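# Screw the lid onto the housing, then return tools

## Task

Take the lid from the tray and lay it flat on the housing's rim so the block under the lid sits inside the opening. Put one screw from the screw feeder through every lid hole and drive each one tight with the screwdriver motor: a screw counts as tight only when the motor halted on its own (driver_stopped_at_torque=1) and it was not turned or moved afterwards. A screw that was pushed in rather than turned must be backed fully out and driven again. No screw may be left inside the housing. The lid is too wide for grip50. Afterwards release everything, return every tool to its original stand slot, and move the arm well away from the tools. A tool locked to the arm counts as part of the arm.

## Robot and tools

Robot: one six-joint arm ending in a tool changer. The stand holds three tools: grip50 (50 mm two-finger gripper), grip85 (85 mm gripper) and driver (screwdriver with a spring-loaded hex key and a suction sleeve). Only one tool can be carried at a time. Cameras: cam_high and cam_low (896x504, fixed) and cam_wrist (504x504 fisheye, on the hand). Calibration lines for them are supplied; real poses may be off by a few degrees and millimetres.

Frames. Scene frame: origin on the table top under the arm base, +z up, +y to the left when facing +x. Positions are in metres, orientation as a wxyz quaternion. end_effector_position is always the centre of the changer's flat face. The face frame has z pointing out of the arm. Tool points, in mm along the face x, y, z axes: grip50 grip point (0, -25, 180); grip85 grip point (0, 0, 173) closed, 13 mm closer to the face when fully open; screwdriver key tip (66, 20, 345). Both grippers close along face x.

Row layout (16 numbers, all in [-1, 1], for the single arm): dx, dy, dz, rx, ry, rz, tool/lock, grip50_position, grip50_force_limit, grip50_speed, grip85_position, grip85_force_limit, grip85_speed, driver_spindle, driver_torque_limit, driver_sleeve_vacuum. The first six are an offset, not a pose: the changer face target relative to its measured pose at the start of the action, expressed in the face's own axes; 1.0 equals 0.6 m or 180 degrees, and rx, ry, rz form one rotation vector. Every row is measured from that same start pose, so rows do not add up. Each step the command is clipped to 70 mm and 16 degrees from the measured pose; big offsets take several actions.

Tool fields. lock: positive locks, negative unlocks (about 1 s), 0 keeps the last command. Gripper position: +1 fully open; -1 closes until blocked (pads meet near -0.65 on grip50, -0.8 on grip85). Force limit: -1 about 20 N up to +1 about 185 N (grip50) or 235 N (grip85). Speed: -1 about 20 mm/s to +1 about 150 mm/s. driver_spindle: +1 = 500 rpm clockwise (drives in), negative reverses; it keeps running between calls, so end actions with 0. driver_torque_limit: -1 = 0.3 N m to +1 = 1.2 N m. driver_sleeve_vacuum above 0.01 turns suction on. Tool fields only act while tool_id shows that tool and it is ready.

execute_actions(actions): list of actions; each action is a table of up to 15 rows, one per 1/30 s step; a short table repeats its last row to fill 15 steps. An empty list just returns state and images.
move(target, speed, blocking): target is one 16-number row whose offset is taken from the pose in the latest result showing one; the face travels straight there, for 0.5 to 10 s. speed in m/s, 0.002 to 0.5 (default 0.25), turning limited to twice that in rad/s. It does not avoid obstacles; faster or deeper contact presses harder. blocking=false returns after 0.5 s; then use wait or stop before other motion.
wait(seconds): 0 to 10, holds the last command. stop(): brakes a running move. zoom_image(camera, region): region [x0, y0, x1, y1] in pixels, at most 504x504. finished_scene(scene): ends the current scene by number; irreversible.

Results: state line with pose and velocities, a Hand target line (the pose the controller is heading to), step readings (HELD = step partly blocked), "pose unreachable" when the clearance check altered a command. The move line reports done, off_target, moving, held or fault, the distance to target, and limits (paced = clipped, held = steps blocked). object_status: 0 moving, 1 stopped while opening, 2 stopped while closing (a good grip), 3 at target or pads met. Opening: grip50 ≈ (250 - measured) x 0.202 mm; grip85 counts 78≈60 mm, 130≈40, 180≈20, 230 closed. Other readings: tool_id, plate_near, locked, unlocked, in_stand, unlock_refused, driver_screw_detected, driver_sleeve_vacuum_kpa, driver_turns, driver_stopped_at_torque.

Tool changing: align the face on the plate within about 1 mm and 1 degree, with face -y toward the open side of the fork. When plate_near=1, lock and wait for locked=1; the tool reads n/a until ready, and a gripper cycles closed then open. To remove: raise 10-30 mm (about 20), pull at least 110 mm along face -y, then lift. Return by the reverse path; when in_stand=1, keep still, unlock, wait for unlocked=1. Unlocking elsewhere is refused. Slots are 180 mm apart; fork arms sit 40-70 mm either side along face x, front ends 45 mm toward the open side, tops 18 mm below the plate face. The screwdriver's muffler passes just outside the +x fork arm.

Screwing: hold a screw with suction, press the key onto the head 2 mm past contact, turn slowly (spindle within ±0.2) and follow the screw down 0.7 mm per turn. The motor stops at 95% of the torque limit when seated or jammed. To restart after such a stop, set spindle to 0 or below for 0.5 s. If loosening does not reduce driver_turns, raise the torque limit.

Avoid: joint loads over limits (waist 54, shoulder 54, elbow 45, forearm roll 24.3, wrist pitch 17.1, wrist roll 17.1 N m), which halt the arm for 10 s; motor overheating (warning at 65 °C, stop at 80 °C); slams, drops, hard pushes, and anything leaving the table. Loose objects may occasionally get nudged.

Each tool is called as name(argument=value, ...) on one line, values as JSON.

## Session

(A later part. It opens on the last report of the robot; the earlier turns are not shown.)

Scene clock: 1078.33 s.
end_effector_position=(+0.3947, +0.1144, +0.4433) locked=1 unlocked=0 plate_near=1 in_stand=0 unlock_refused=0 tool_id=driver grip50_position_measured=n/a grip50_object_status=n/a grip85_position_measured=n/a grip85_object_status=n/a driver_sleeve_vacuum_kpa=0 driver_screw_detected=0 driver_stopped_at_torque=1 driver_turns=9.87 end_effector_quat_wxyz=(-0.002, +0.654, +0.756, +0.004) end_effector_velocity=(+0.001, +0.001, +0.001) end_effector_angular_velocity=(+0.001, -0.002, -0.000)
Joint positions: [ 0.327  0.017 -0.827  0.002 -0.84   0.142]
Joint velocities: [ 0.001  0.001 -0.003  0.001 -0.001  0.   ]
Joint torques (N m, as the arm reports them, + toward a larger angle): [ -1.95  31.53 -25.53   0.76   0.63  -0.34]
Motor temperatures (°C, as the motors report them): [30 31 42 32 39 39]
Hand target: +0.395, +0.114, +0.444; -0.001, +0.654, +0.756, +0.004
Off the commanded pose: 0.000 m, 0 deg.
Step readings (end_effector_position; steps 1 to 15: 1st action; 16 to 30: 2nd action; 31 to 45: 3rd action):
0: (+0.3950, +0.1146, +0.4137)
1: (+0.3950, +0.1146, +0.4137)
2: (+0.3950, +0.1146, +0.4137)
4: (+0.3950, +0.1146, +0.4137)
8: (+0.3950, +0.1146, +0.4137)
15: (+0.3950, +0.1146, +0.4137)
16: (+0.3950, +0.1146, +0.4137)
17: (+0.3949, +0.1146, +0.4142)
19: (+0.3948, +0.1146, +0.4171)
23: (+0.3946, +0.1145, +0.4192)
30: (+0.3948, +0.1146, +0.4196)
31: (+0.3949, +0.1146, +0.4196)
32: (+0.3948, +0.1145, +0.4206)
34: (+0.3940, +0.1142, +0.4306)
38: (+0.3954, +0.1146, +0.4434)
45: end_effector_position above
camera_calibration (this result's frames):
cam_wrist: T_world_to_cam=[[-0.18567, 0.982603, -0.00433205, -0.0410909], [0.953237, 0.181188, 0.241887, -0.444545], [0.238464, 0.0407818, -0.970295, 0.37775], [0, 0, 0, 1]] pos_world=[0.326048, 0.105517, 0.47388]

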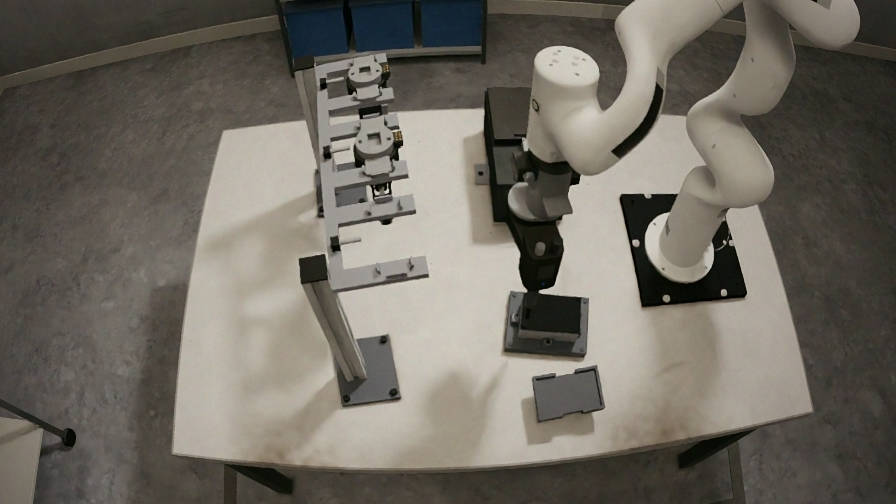

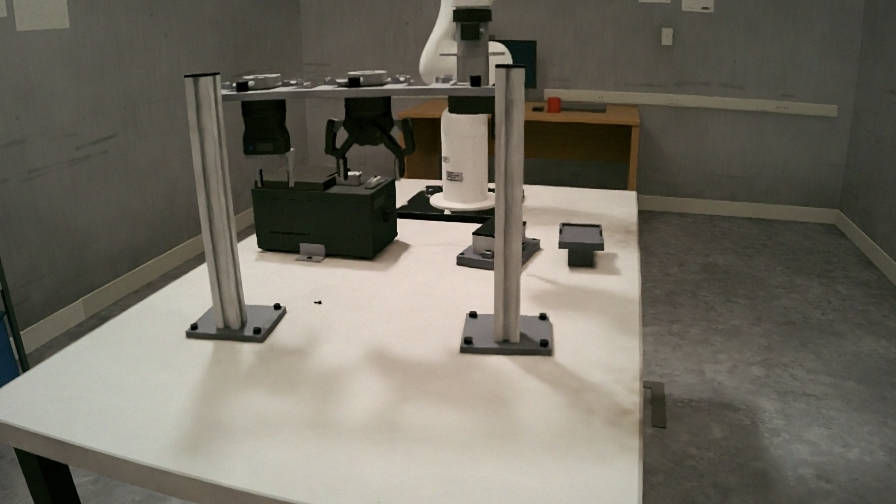

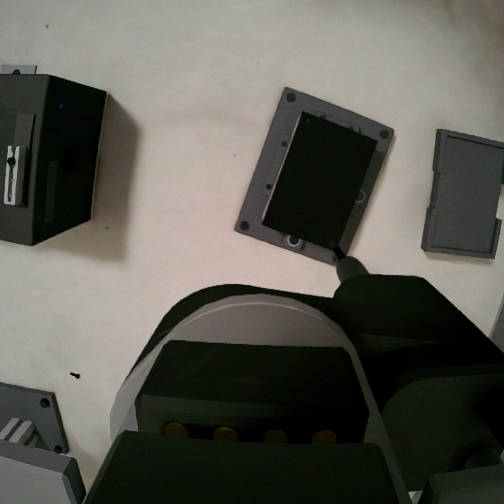

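move(target=[-0.476,-0.14,-0.178,0,0,0,0,1,0,0,1,0,0,0,0,-1], speed=0.2)

execute_actions(actions=[[[0,0,0.035,0,0,0,0,1,0,0,1,0,0,0,0,-1]],[[0,0,0.02,0,0,0,0,1,0,0,1,0,0,0,0,-1]]])

zoom_image(camera="cam_wrist", region=[310, 210, 360, 270])

zoom_image(camera="cam_high", region=[510, 280, 600, 350])

Scene clock: 1096.93 s.
end_effector_position=(+0.3519, -0.1808, +0.5479) locked=1 unlocked=0 plate_near=1 in_stand=0 unlock_refused=0 tool_id=driver grip50_position_measured=n/a grip50_object_status=n/a grip85_position_measured=n/a grip85_object_status=n/a driver_sleeve_vacuum_kpa=0 driver_screw_detected=0 driver_stopped_at_torque=1 driver_turns=9.87 end_effector_quat_wxyz=(-0.001, +0.654, +0.756, +0.004) end_effector_velocity=(+0.000, -0.001, +0.001) end_effector_angular_velocity=(-0.001, -0.002, +0.001)
Joint positions: [-0.428  0.137 -0.959  0.003 -1.094 -0.614]
Joint velocities: [-0.003 -0.001 -0.004  0.    -0.    -0.004]
Joint torques (N m, as the arm reports them, + toward a larger angle): [ -2.06  25.57 -25.8    1.45  -0.28  -0.3 ]
Motor temperatures (°C, as the motors report them): [30 31 42 32 39 39]
Hand target: +0.352, -0.181, +0.548; -0.001, +0.654, +0.756, +0.004
Off the commanded pose: 0.001 m, 0 deg.
move: done
camera_calibration (this result's frames):
cam_wrist: T_world_to_cam=[[-0.186233, 0.982493, -0.00507106, 0.241999], [0.952996, 0.181892, 0.242311, -0.375636], [0.238991, 0.0402935, -0.970185, 0.501087], [0, 0, 0, 1]] pos_world=[0.283292, -0.189628, 0.578395]

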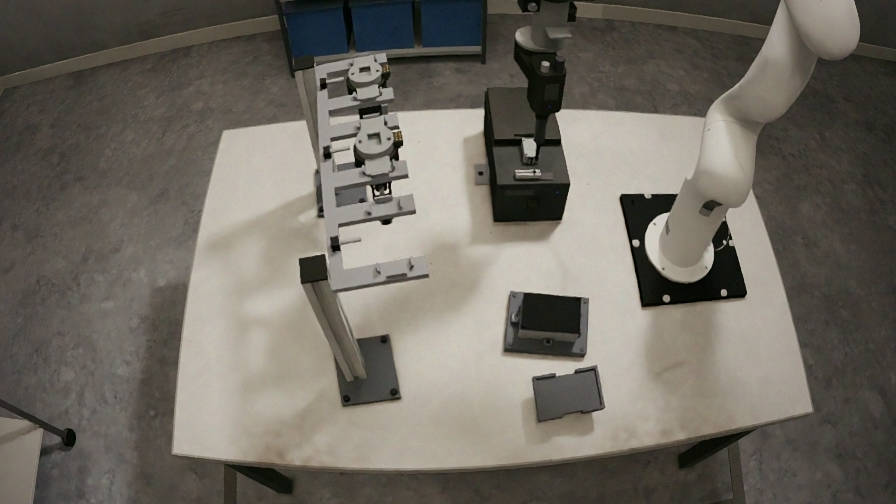

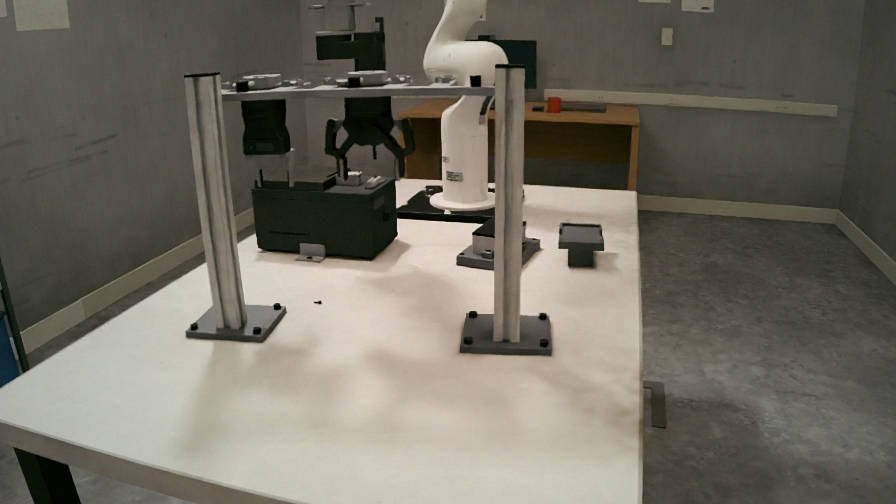

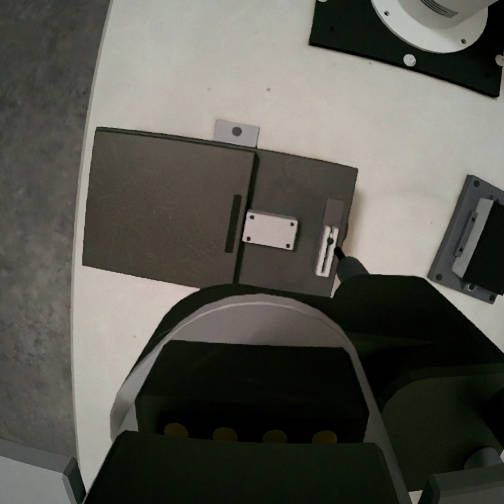

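Scene clock: 1097.93 s.
end_effector_position=(+0.3521, -0.1806, +0.5152) locked=1 unlocked=0 plate_near=1 in_stand=0 unlock_refused=0 tool_id=driver grip50_position_measured=n/a grip50_object_status=n/a grip85_position_measured=n/a grip85_object_status=n/a driver_sleeve_vacuum_kpa=0 driver_screw_detected=0 driver_stopped_at_torque=1 driver_turns=9.87 end_effector_quat_wxyz=(-0.001, +0.654, +0.756, +0.004) end_effector_velocity=(-0.001, +0.000, -0.001) end_effector_angular_velocity=(+0.001, +0.001, +0.000)
Joint positions: [-0.428  0.122 -0.899  0.003 -1.019 -0.614]
Joint velocities: [-0.     0.     0.002  0.     0.    -0.001]
Joint torques (N m, as the arm reports them, + toward a larger angle): [ -1.62  25.84 -25.86   1.09  -0.23  -0.31]
Motor temperatures (°C, as the motors report them): [30 31 42 32 39 39]
Hand target: +0.352, -0.181, +0.515; -0.001, +0.654, +0.756, +0.004
Off the commanded pose: 0.000 m, 0 deg.
Step readings (end_effector_position; steps 1 to 15: 1st action; 16 to 30: 2nd action):
0: (+0.3519, -0.1808, +0.5479)
1: (+0.3519, -0.1808, +0.5479)
2: (+0.3520, -0.1808, +0.5469)
4: (+0.3522, -0.1808, +0.5375)
8: (+0.3515, -0.1803, +0.5271)
15: (+0.3520, -0.1806, +0.5271)
16: (+0.3520, -0.1806, +0.5270)
17: (+0.3521, -0.1806, +0.5262)
19: (+0.3521, -0.1806, +0.5205)
23: (+0.3518, -0.1804, +0.5152)
30: end_effector_position above
camera_calibration (this result's frames):
cam_wrist: T_world_to_cam=[[-0.186128, 0.98251, -0.0054511, 0.241833], [0.952897, 0.181865, 0.242718, -0.368065], [0.239464, 0.0399823, -0.970082, 0.469056], [0, 0, 0, 1]] pos_world=[0.283418, -0.189419, 0.545677]

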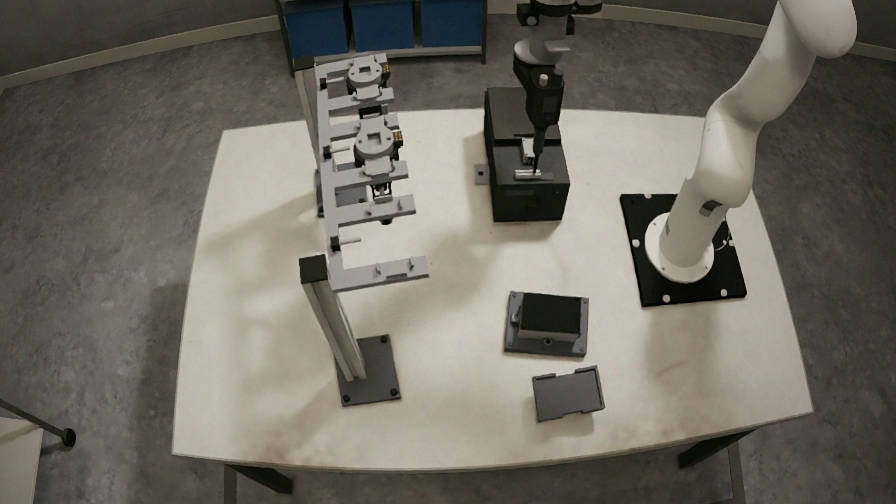

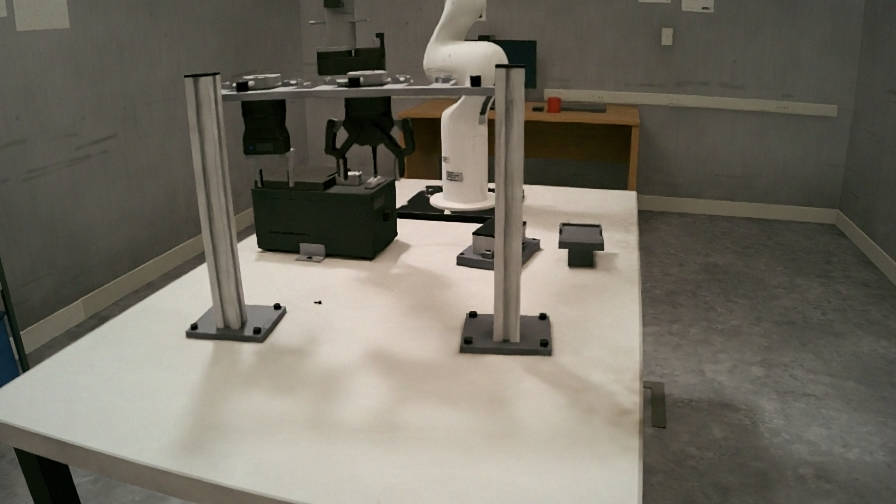

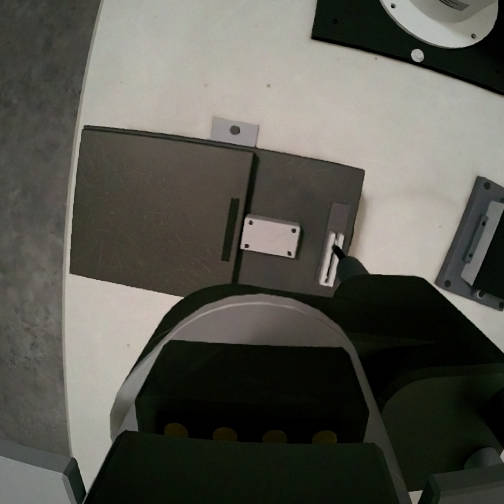

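Region (310, 210, 360, 270) of cam_wrist's 504x504 image, scaled by 8.400, with more detail than that image has.

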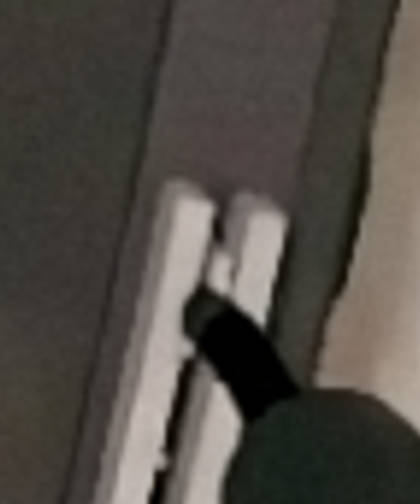

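Region (510, 280, 600, 350) of cam_high's 896x504 image, scaled by 5.600, with more detail than that image has.

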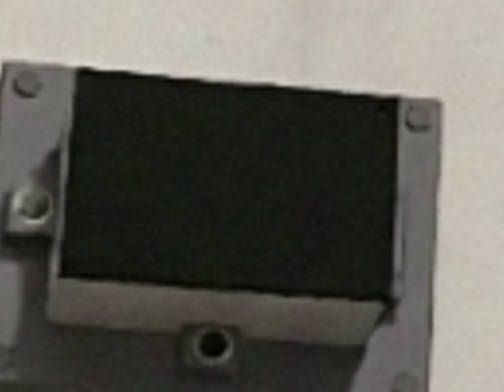

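execute_actions(actions=[[[0,0,0.005,0,0,0,0,1,0,0,1,0,0,0,0,-1]],[[0,0,0.003,0,0,0,0,1,0,0,1,0,0,0,0,-1]]])

zoom_image(camera="cam_wrist", region=[310, 210, 360, 270])

Scene clock: 1113.33 s.
end_effector_position=(+0.3521, -0.1805, +0.5105) locked=1 unlocked=0 plate_near=1 in_stand=0 unlock_refused=0 tool_id=driver grip50_position_measured=n/a grip50_object_status=n/a grip85_position_measured=n/a grip85_object_status=n/a driver_sleeve_vacuum_kpa=0 driver_screw_detected=0 driver_stopped_at_torque=1 driver_turns=9.87 end_effector_quat_wxyz=(-0.001, +0.654, +0.756, +0.004) end_effector_velocity=(+0.000, -0.000, +0.000) end_effector_angular_velocity=(-0.000, -0.000, +0.000)
Joint positions: [-0.428  0.119 -0.891  0.003 -1.007 -0.614]
Joint velocities: [ 0.    -0.001 -0.001  0.     0.    -0.   ]
Joint torques (N m, as the arm reports them, + toward a larger angle): [ -1.32  23.2  -24.36   0.7    0.    -0.28]
Motor temperatures (°C, as the motors report them): [30 31 42 32 39 39]
Hand target: +0.352, -0.181, +0.510; -0.001, +0.654, +0.756, +0.004
Off the commanded pose: 0.000 m, 0 deg.
Step readings (end_effector_position; steps 1 to 15: 1st action; 16 to 30: 2nd action):
0: (+0.3520, -0.1805, +0.5151)
1: (+0.3520, -0.1805, +0.5151)
2: (+0.3521, -0.1806, +0.5148)
4: (+0.3521, -0.1806, +0.5133)
8: (+0.3521, -0.1805, +0.5125)
15: (+0.3521, -0.1805, +0.5123)
16: (+0.3521, -0.1805, +0.5123)
17: (+0.3521, -0.1805, +0.5121)
19: (+0.3521, -0.1805, +0.5112)
23: (+0.3521, -0.1805, +0.5106)
30: end_effector_position above
camera_calibration (this result's frames):
cam_wrist: T_world_to_cam=[[-0.186101, 0.982515, -0.00553696, 0.24182], [0.952863, 0.181853, 0.242861, -0.367028], [0.239622, 0.0399206, -0.970045, 0.464431], [0, 0, 0, 1]] pos_world=[0.283442, -0.189387, 0.540995]

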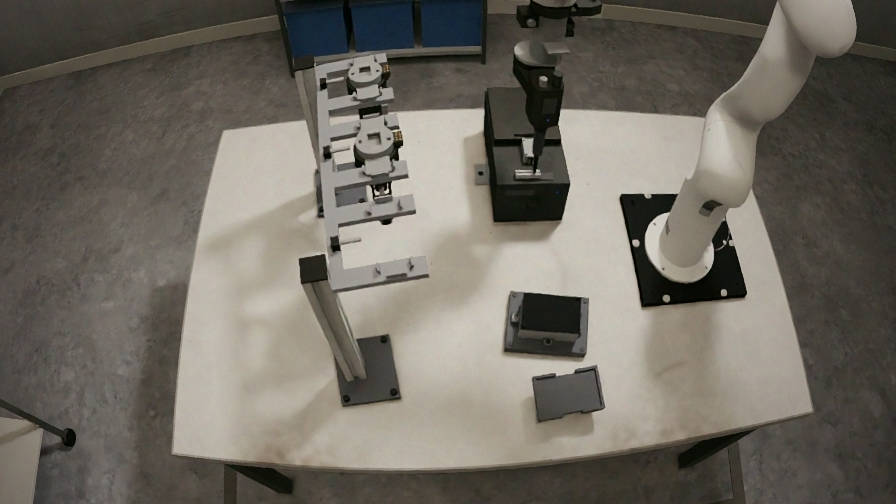

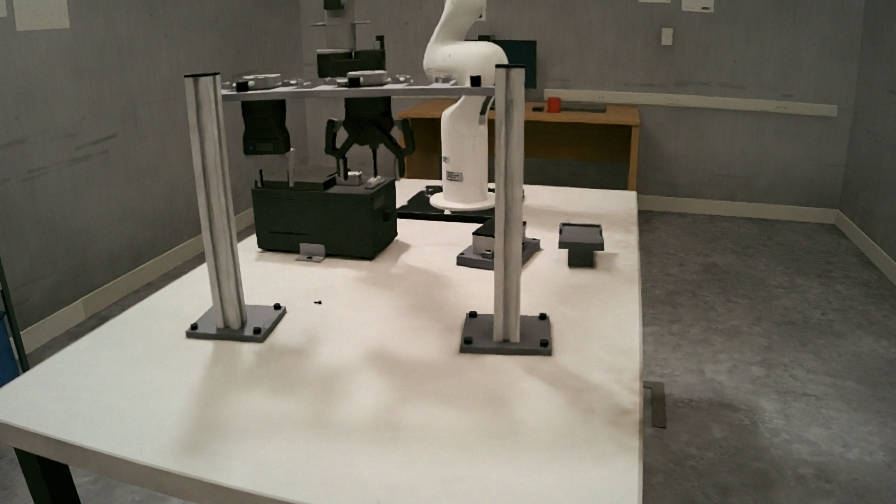

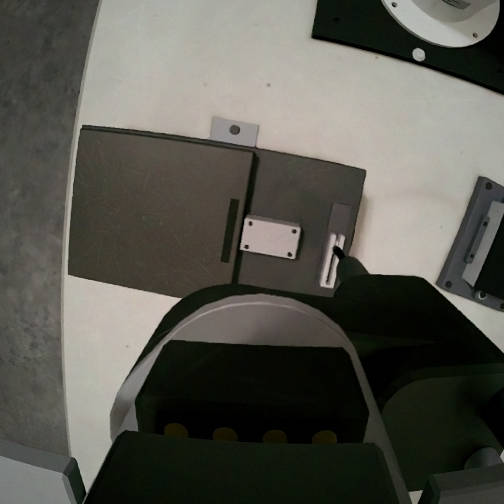

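Region (310, 210, 360, 270) of cam_wrist's 504x504 image, scaled by 8.400, with more detail than that image has.

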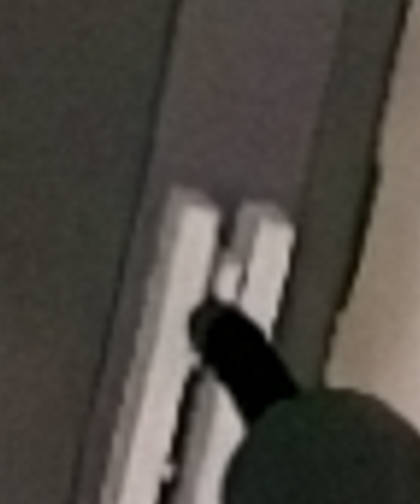

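execute_actions(actions=[[[0,0,-0.003,0,0,0,0,1,0,0,1,0,0,0,0,-1]],[[-0.0008,-0.0003,0,0,0,0,0,1,0,0,1,0,0,0,0,-1]],[[0,0,0.004,0,0,0,0,1,0,0,1,0,0,0,0,1]],[[0,0,0.004,0,0,0,0,1,0,0,1,0,0,0,0,1]],[[0,0,0.001,0,0,0,0,1,0,0,1,0,0,0.12,0,1]],[[0,0,0,0,0,0,0,1,0,0,1,0,0,0.12,0,1]],[[0,0,0,0,0,0,0,1,0,0,1,0,0,0,0,1]]])

Scene clock: 1127.97 s.
end_effector_position=(+0.3520, -0.1810, +0.5069) locked=1 unlocked=0 plate_near=1 in_stand=0 unlock_refused=0 tool_id=driver grip50_position_measured=n/a grip50_object_status=n/a grip85_position_measured=n/a grip85_object_status=n/a driver_sleeve_vacuum_kpa=40 driver_screw_detected=1 driver_stopped_at_torque=0 driver_turns=10.86 end_effector_quat_wxyz=(-0.001, +0.654, +0.756, +0.004) end_effector_velocity=(+0.000, -0.000, +0.000) end_effector_angular_velocity=(-0.001, -0.001, +0.000)
Joint positions: [-0.429  0.116 -0.885  0.003 -0.999 -0.615]
Joint velocities: [-0.     0.     0.    -0.001  0.001 -0.   ]
Joint torques (N m, as the arm reports them, + toward a larger angle): [ -1.43  23.94 -24.02   0.65  -0.05  -0.3 ]
Motor temperatures (°C, as the motors report them): [30 31 42 32 39 39]
Hand target: +0.352, -0.181, +0.507; -0.001, +0.654, +0.756, +0.004
Off the commanded pose: 0.000 m, 0 deg.
Step readings (end_effector_position; steps 1 to 15: 1st action; 16 to 30: 2nd action; 31 to 45: 3rd action; 46 to 60: 4th action; 61 to 75: 5th action; 76 to 90: 6th action; 91 to 105: 7th action):
0: (+0.3521, -0.1805, +0.5105)
1: (+0.3521, -0.1805, +0.5105)
2: (+0.3521, -0.1805, +0.5107)
4: (+0.3521, -0.1805, +0.5116)
8: (+0.3521, -0.1805, +0.5122)
15: (+0.3521, -0.1805, +0.5123)
16: (+0.3521, -0.1805, +0.5123)
17: (+0.3521, -0.1806, +0.5123)
19: (+0.3520, -0.1808, +0.5123)
23: (+0.3520, -0.1810, +0.5120)
30: (+0.3519, -0.1810, +0.5122)
31: (+0.3520, -0.1810, +0.5122)
32: (+0.3520, -0.1811, +0.5120)
34: (+0.3520, -0.1810, +0.5108)
38: (+0.3520, -0.1810, +0.5101)
45: (+0.3520, -0.1810, +0.5099)
46: (+0.3520, -0.1810, +0.5099)
47: (+0.3520, -0.1810, +0.5096)
49: (+0.3520, -0.1810, +0.5085)
53: (+0.3520, -0.1810, +0.5076)
60: (+0.3520, -0.1810, +0.5075)
61: (+0.3520, -0.1810, +0.5075)
62: (+0.3520, -0.1810, +0.5075)
64: (+0.3520, -0.1810, +0.5072)
68: (+0.3520, -0.1810, +0.5070)
75: (+0.3520, -0.1810, +0.5069)
76: (+0.3520, -0.1810, +0.5069)
77: (+0.3520, -0.1810, +0.5069)
79: (+0.3520, -0.1810, +0.5069)
83: (+0.3520, -0.1810, +0.5069)
90: (+0.3520, -0.1810, +0.5069)
91: (+0.3520, -0.1810, +0.5069)
92: (+0.3520, -0.1810, +0.5069)
94: (+0.3520, -0.1810, +0.5069)
98: (+0.3520, -0.1810, +0.5069)
105: end_effector_position above
camera_calibration (this result's frames):
cam_wrist: T_world_to_cam=[[-0.186101, 0.982515, -0.00556135, 0.242265], [0.952863, 0.181859, 0.242858, -0.365972], [0.239623, 0.0398969, -0.970046, 0.461003], [0, 0, 0, 1]] pos_world=[0.28334, -0.189867, 0.53742]

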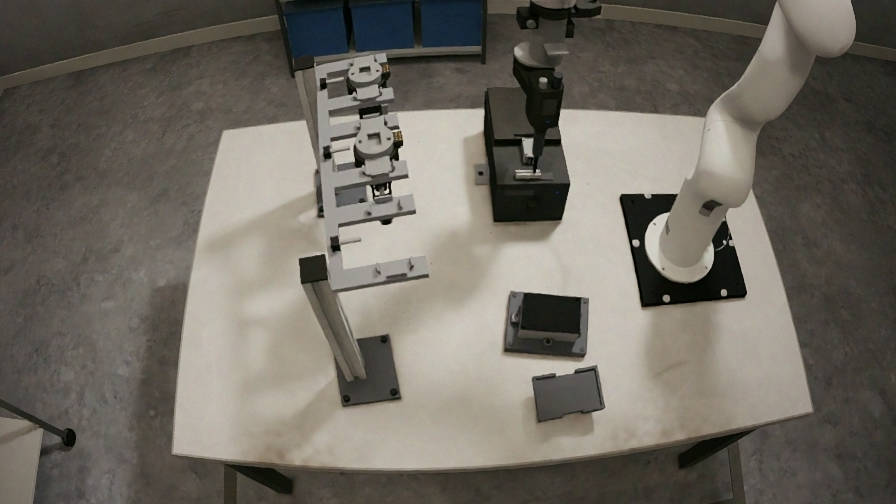

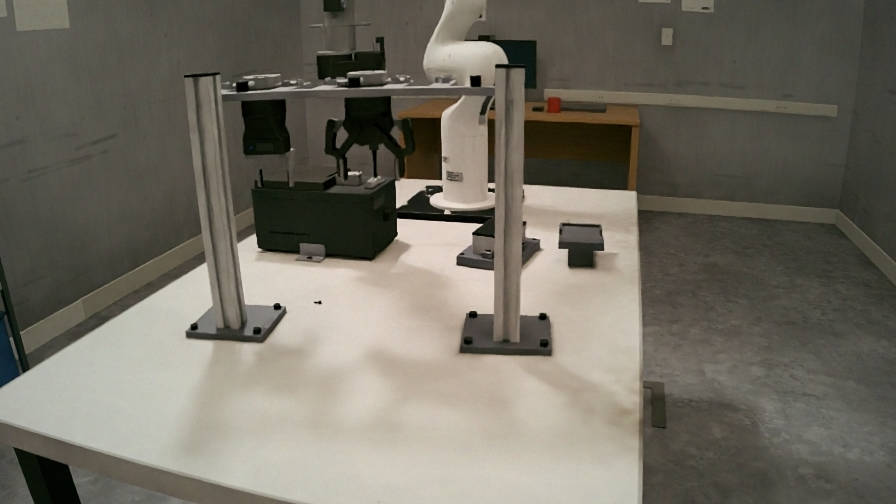

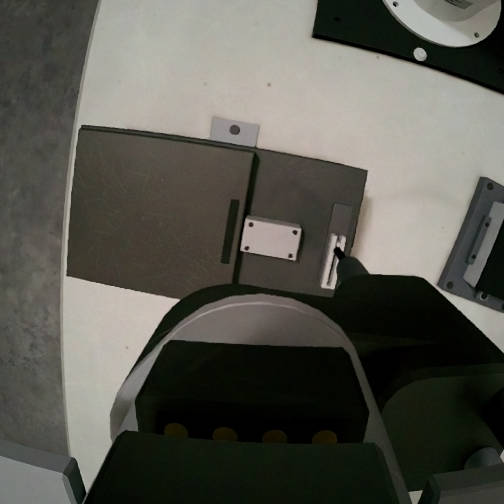

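move(target=[0,0,-0.066,0,0,0,0,1,0,0,1,0,0,0,0,1], speed=0.04)

move(target=[0.4237,-0.0646,0.015,0,0,0,0,1,0,0,1,0,0,0,0,1], speed=0.15)

move(target=[0,0,0.14,0,0,0,0,1,0,0,1,0,0,0,0,1], speed=0.1)

zoom_image(camera="cam_wrist", region=[295, 200, 375, 280])

Scene clock: 1147.87 s.
end_effector_position=(+0.3519, -0.1812, +0.5464) locked=1 unlocked=0 plate_near=1 in_stand=0 unlock_refused=0 tool_id=driver grip50_position_measured=n/a grip50_object_status=n/a grip85_position_measured=n/a grip85_object_status=n/a driver_sleeve_vacuum_kpa=39 driver_screw_detected=1 driver_stopped_at_torque=0 driver_turns=10.86 end_effector_quat_wxyz=(-0.001, +0.654, +0.756, +0.004) end_effector_velocity=(-0.000, +0.000, +0.000) end_effector_angular_velocity=(+0.001, +0.003, +0.000)
Joint positions: [-0.429  0.136 -0.957  0.003 -1.09  -0.615]
Joint velocities: [-0.    -0.    -0.001 -0.    -0.003 -0.   ]
Joint torques (N m, as the arm reports them, + toward a larger angle): [ -2.01  26.1  -26.14   0.97  -0.09  -0.28]
Motor temperatures (°C, as the motors report them): [30 31 42 32 39 39]
Hand target: +0.352, -0.181, +0.547; -0.001, +0.654, +0.756, +0.004
Off the commanded pose: 0.000 m, 0 deg.
move: done
camera_calibration (this result's frames):
cam_wrist: T_world_to_cam=[[-0.186239, 0.98249, -0.00538614, 0.24264], [0.952871, 0.181955, 0.242752, -0.375317], [0.239482, 0.0400777, -0.970073, 0.499418], [0, 0, 0, 1]] pos_world=[0.283216, -0.190116, 0.576889]

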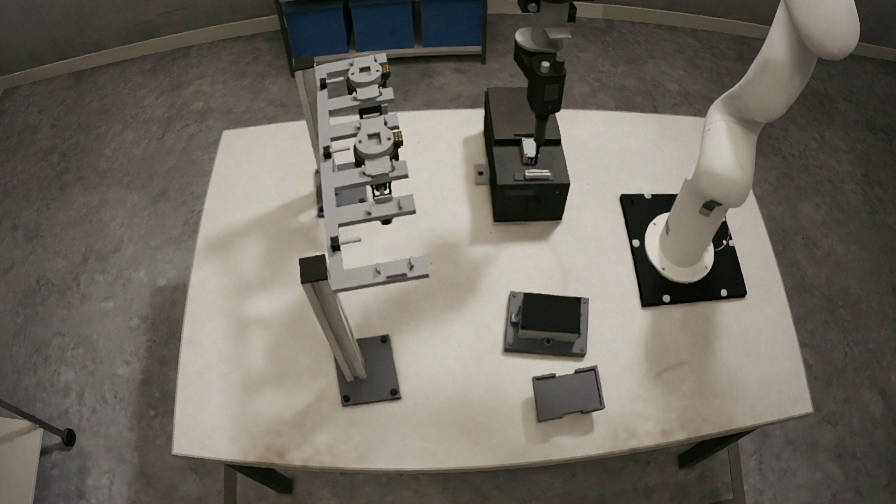

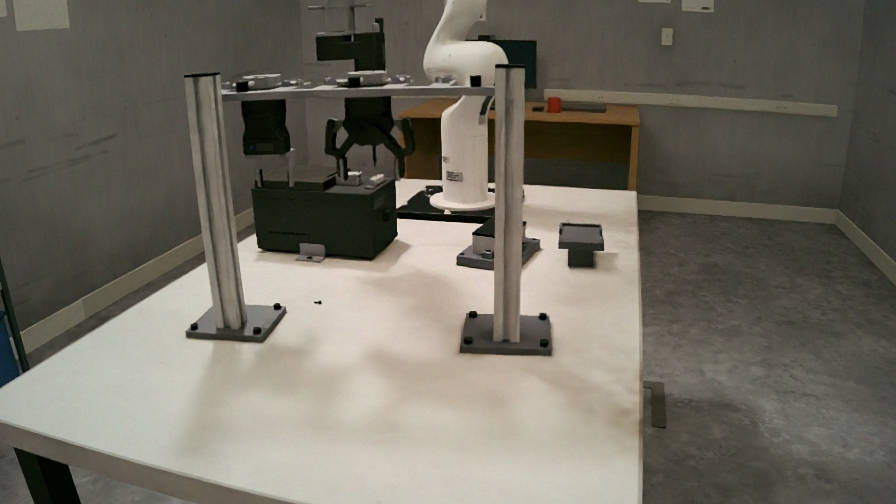

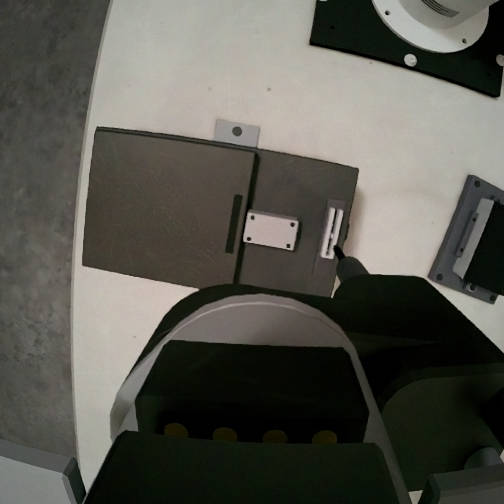

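Scene clock: 1150.03 s.
end_effector_position=(+0.2773, +0.0648, +0.5389) locked=1 unlocked=0 plate_near=1 in_stand=0 unlock_refused=0 tool_id=driver grip50_position_measured=n/a grip50_object_status=n/a grip85_position_measured=n/a grip85_object_status=n/a driver_sleeve_vacuum_kpa=39 driver_screw_detected=1 driver_stopped_at_torque=0 driver_turns=10.86 end_effector_quat_wxyz=(-0.002, +0.654, +0.756, +0.004) end_effector_velocity=(-0.000, +0.001, +0.000) end_effector_angular_velocity=(-0.001, -0.000, -0.001)
Joint positions: [ 0.279  0.436 -0.71   0.002 -1.143  0.094]
Joint velocities: [ 0.005  0.    -0.001 -0.001 -0.001  0.006]
Joint torques (N m, as the arm reports them, + toward a larger angle): [ -2.25   8.97 -26.88   1.18   0.5   -0.26]
Motor temperatures (°C, as the motors report them): [30 31 42 32 39 39]
Hand target: +0.277, +0.065, +0.539; -0.002, +0.654, +0.756, +0.004
Off the commanded pose: 0.000 m, 0 deg.
move: done
camera_calibration (this result's frames):
cam_wrist: T_world_to_cam=[[-0.186167, 0.982509, -0.00411858, -0.0137769], [0.953103, 0.18161, 0.2421, -0.346888], [0.238614, 0.0411457, -0.970243, 0.500361], [0, 0, 0, 1]] pos_world=[0.208662, 0.0559467, 0.569396]

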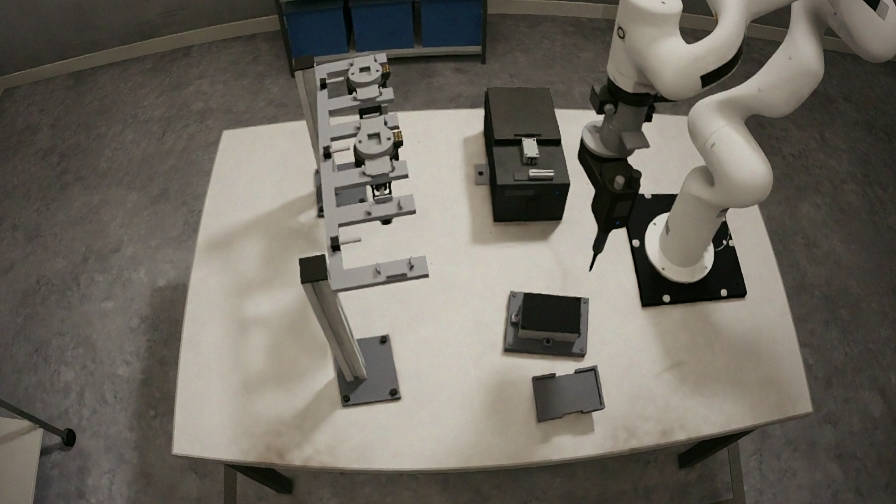

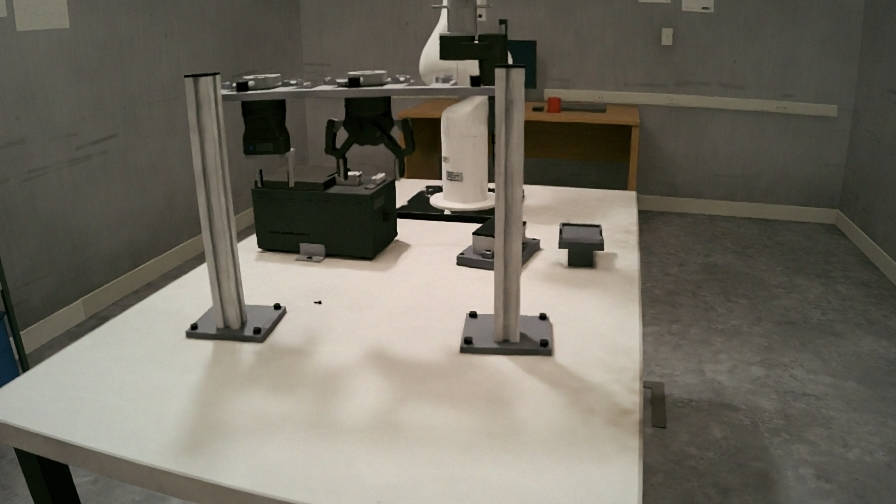

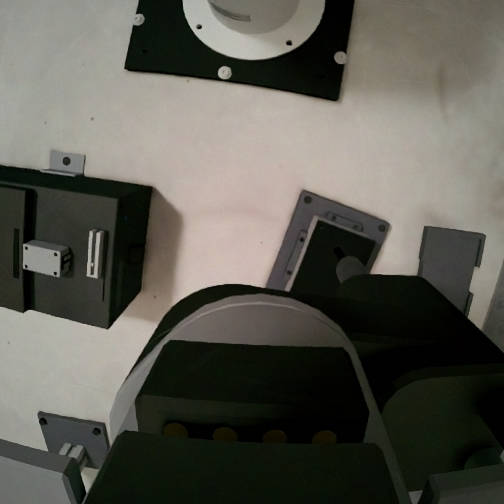

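Scene clock: 1151.27 s.
end_effector_position=(+0.2776, +0.0654, +0.4551) locked=1 unlocked=0 plate_near=1 in_stand=0 unlock_refused=0 tool_id=driver grip50_position_measured=n/a grip50_object_status=n/a grip85_position_measured=n/a grip85_object_status=n/a driver_sleeve_vacuum_kpa=39 driver_screw_detected=1 driver_stopped_at_torque=0 driver_turns=10.86 end_effector_quat_wxyz=(-0.001, +0.654, +0.756, +0.005) end_effector_velocity=(-0.000, -0.000, -0.002) end_effector_angular_velocity=(-0.001, +0.003, +0.000)
Joint positions: [ 0.279  0.386 -0.553  0.002 -0.936  0.094]
Joint velocities: [-0.    -0.002  0.002 -0.001  0.001 -0.   ]
Joint torques (N m, as the arm reports them, + toward a larger angle): [ -1.56   9.52 -26.19   1.21   0.48  -0.21]
Motor temperatures (°C, as the motors report them): [30 31 42 32 39 39]
Hand target: +0.278, +0.065, +0.455; -0.001, +0.654, +0.756, +0.004
Off the commanded pose: 0.000 m, 0 deg.
move: done
camera_calibration (this result's frames):
cam_wrist: T_world_to_cam=[[-0.18585, 0.982569, -0.00425679, -0.0146526], [0.953032, 0.181315, 0.242599, -0.327214], [0.239142, 0.0410302, -0.970117, 0.41883], [0, 0, 0, 1]] pos_world=[0.208963, 0.0565412, 0.485633]

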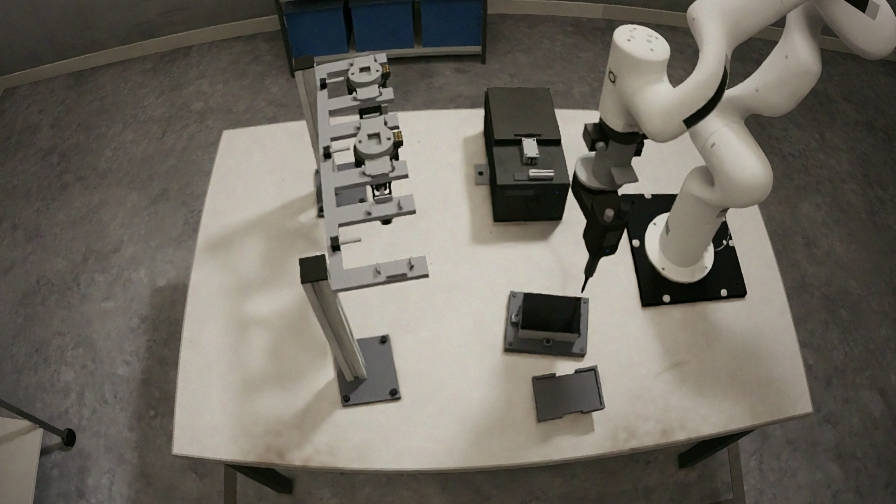

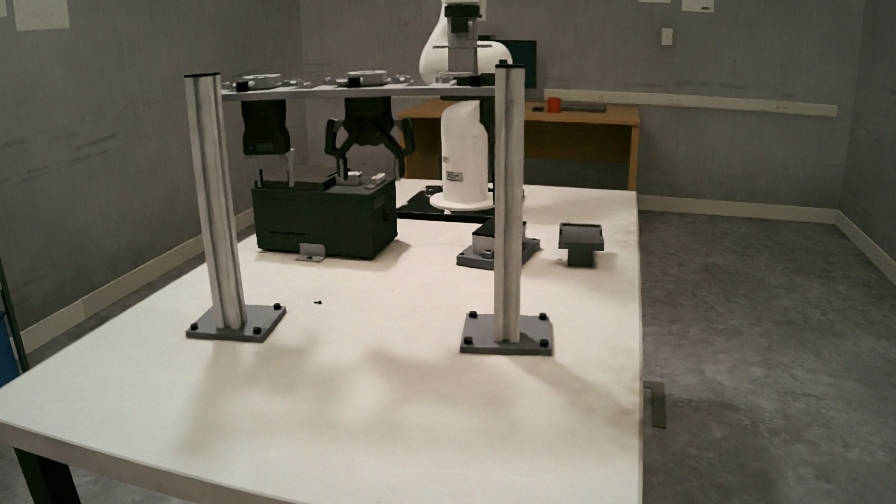

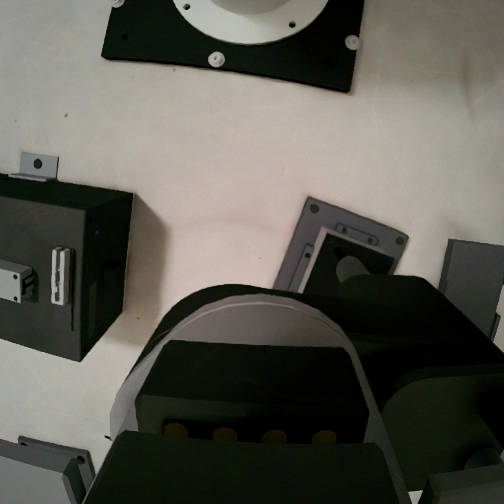

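Region (295, 200, 375, 280) of cam_wrist's 504x504 image, scaled by 6.300, with more detail than that image has.

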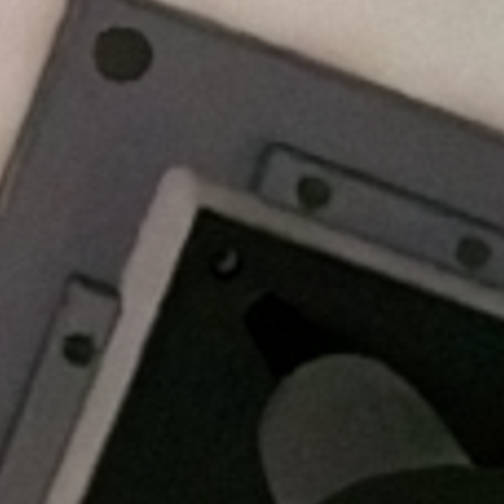

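execute_actions(actions=[[[0.001,0.0015,0.018,0,0,0,0,1,0,0,1,0,0,0,0,1]],[[0,0,0.0105,0,0,0,0,1,0,0,1,0,0,0,0,1]]])

zoom_image(camera="cam_wrist", region=[305, 210, 365, 270])

Scene clock: 1163.10 s.
end_effector_position=(+0.2785, +0.0663, +0.4382) locked=1 unlocked=0 plate_near=1 in_stand=0 unlock_refused=0 tool_id=driver grip50_position_measured=n/a grip50_object_status=n/a grip85_position_measured=n/a grip85_object_status=n/a driver_sleeve_vacuum_kpa=39 driver_screw_detected=1 driver_stopped_at_torque=0 driver_turns=10.86 end_effector_quat_wxyz=(-0.001, +0.654, +0.756, +0.005) end_effector_velocity=(-0.000, +0.000, -0.001) end_effector_angular_velocity=(+0.001, +0.000, -0.000)
Joint positions: [ 0.281  0.365 -0.528  0.002 -0.889  0.096]
Joint velocities: [-0.    -0.     0.001  0.001  0.001 -0.   ]
Joint torques (N m, as the arm reports them, + toward a larger angle): [ -1.18  11.14 -25.91   0.77   0.48  -0.32]
Motor temperatures (°C, as the motors report them): [30 31 42 32 39 39]
Hand target: +0.278, +0.066, +0.438; -0.001, +0.654, +0.756, +0.005
Off the commanded pose: 0.000 m, 0 deg.
Step readings (end_effector_position; steps 1 to 15: 1st action; 16 to 30: 2nd action):
0: (+0.2775, +0.0654, +0.4549)
1: (+0.2775, +0.0654, +0.4548)
2: (+0.2777, +0.0655, +0.4541)
4: (+0.2782, +0.0659, +0.4491)
8: (+0.2781, +0.0661, +0.4445)
15: (+0.2785, +0.0662, +0.4444)
16: (+0.2785, +0.0662, +0.4444)
17: (+0.2785, +0.0662, +0.4438)
19: (+0.2786, +0.0663, +0.4408)
23: (+0.2783, +0.0662, +0.4382)
30: end_effector_position above
camera_calibration (this result's frames):
cam_wrist: T_world_to_cam=[[-0.185779, 0.982582, -0.00428238, -0.0153948], [0.952979, 0.18124, 0.242865, -0.324219], [0.239411, 0.0410381, -0.970051, 0.402025], [0, 0, 0, 1]] pos_world=[0.209864, 0.0573896, 0.46866]

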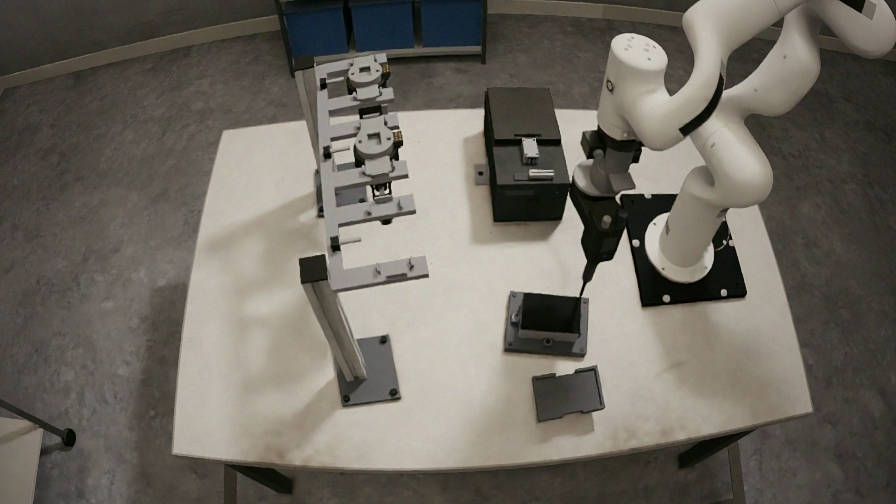

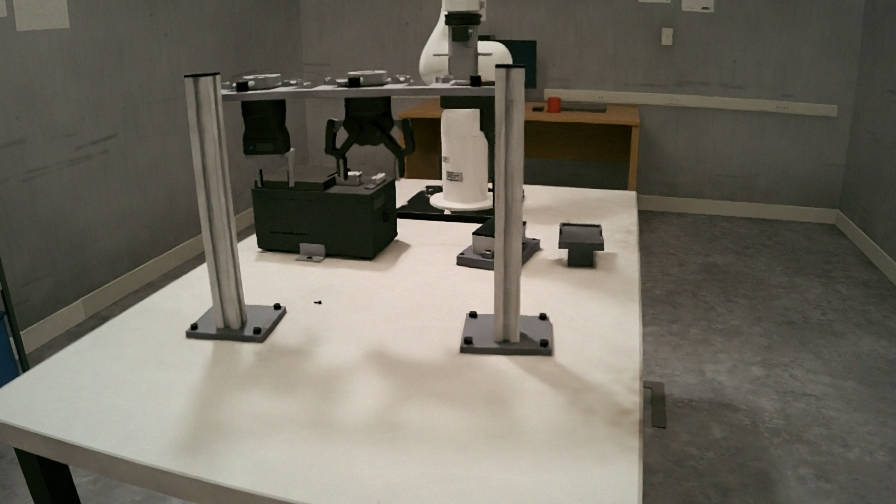

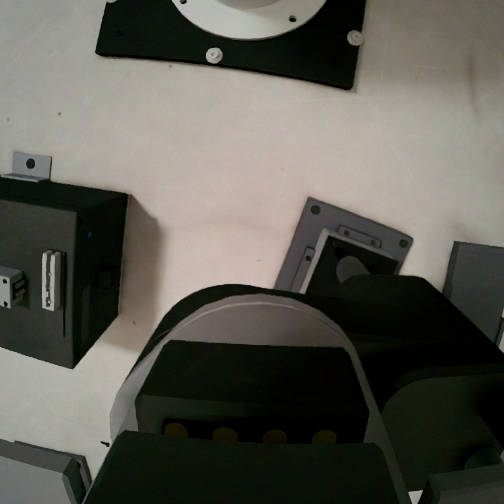

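Region (305, 210, 365, 270) of cam_wrist's 504x504 image, scaled by 8.400, with more detail than that image has.

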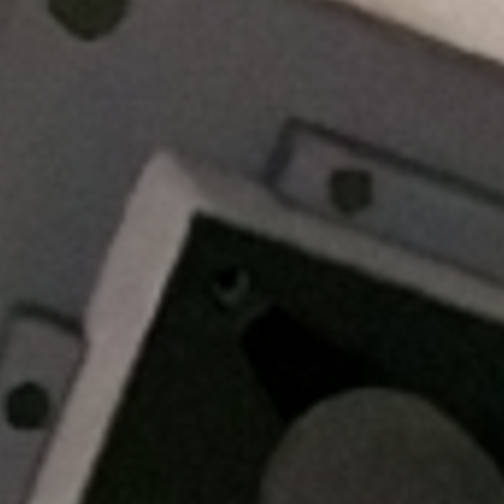

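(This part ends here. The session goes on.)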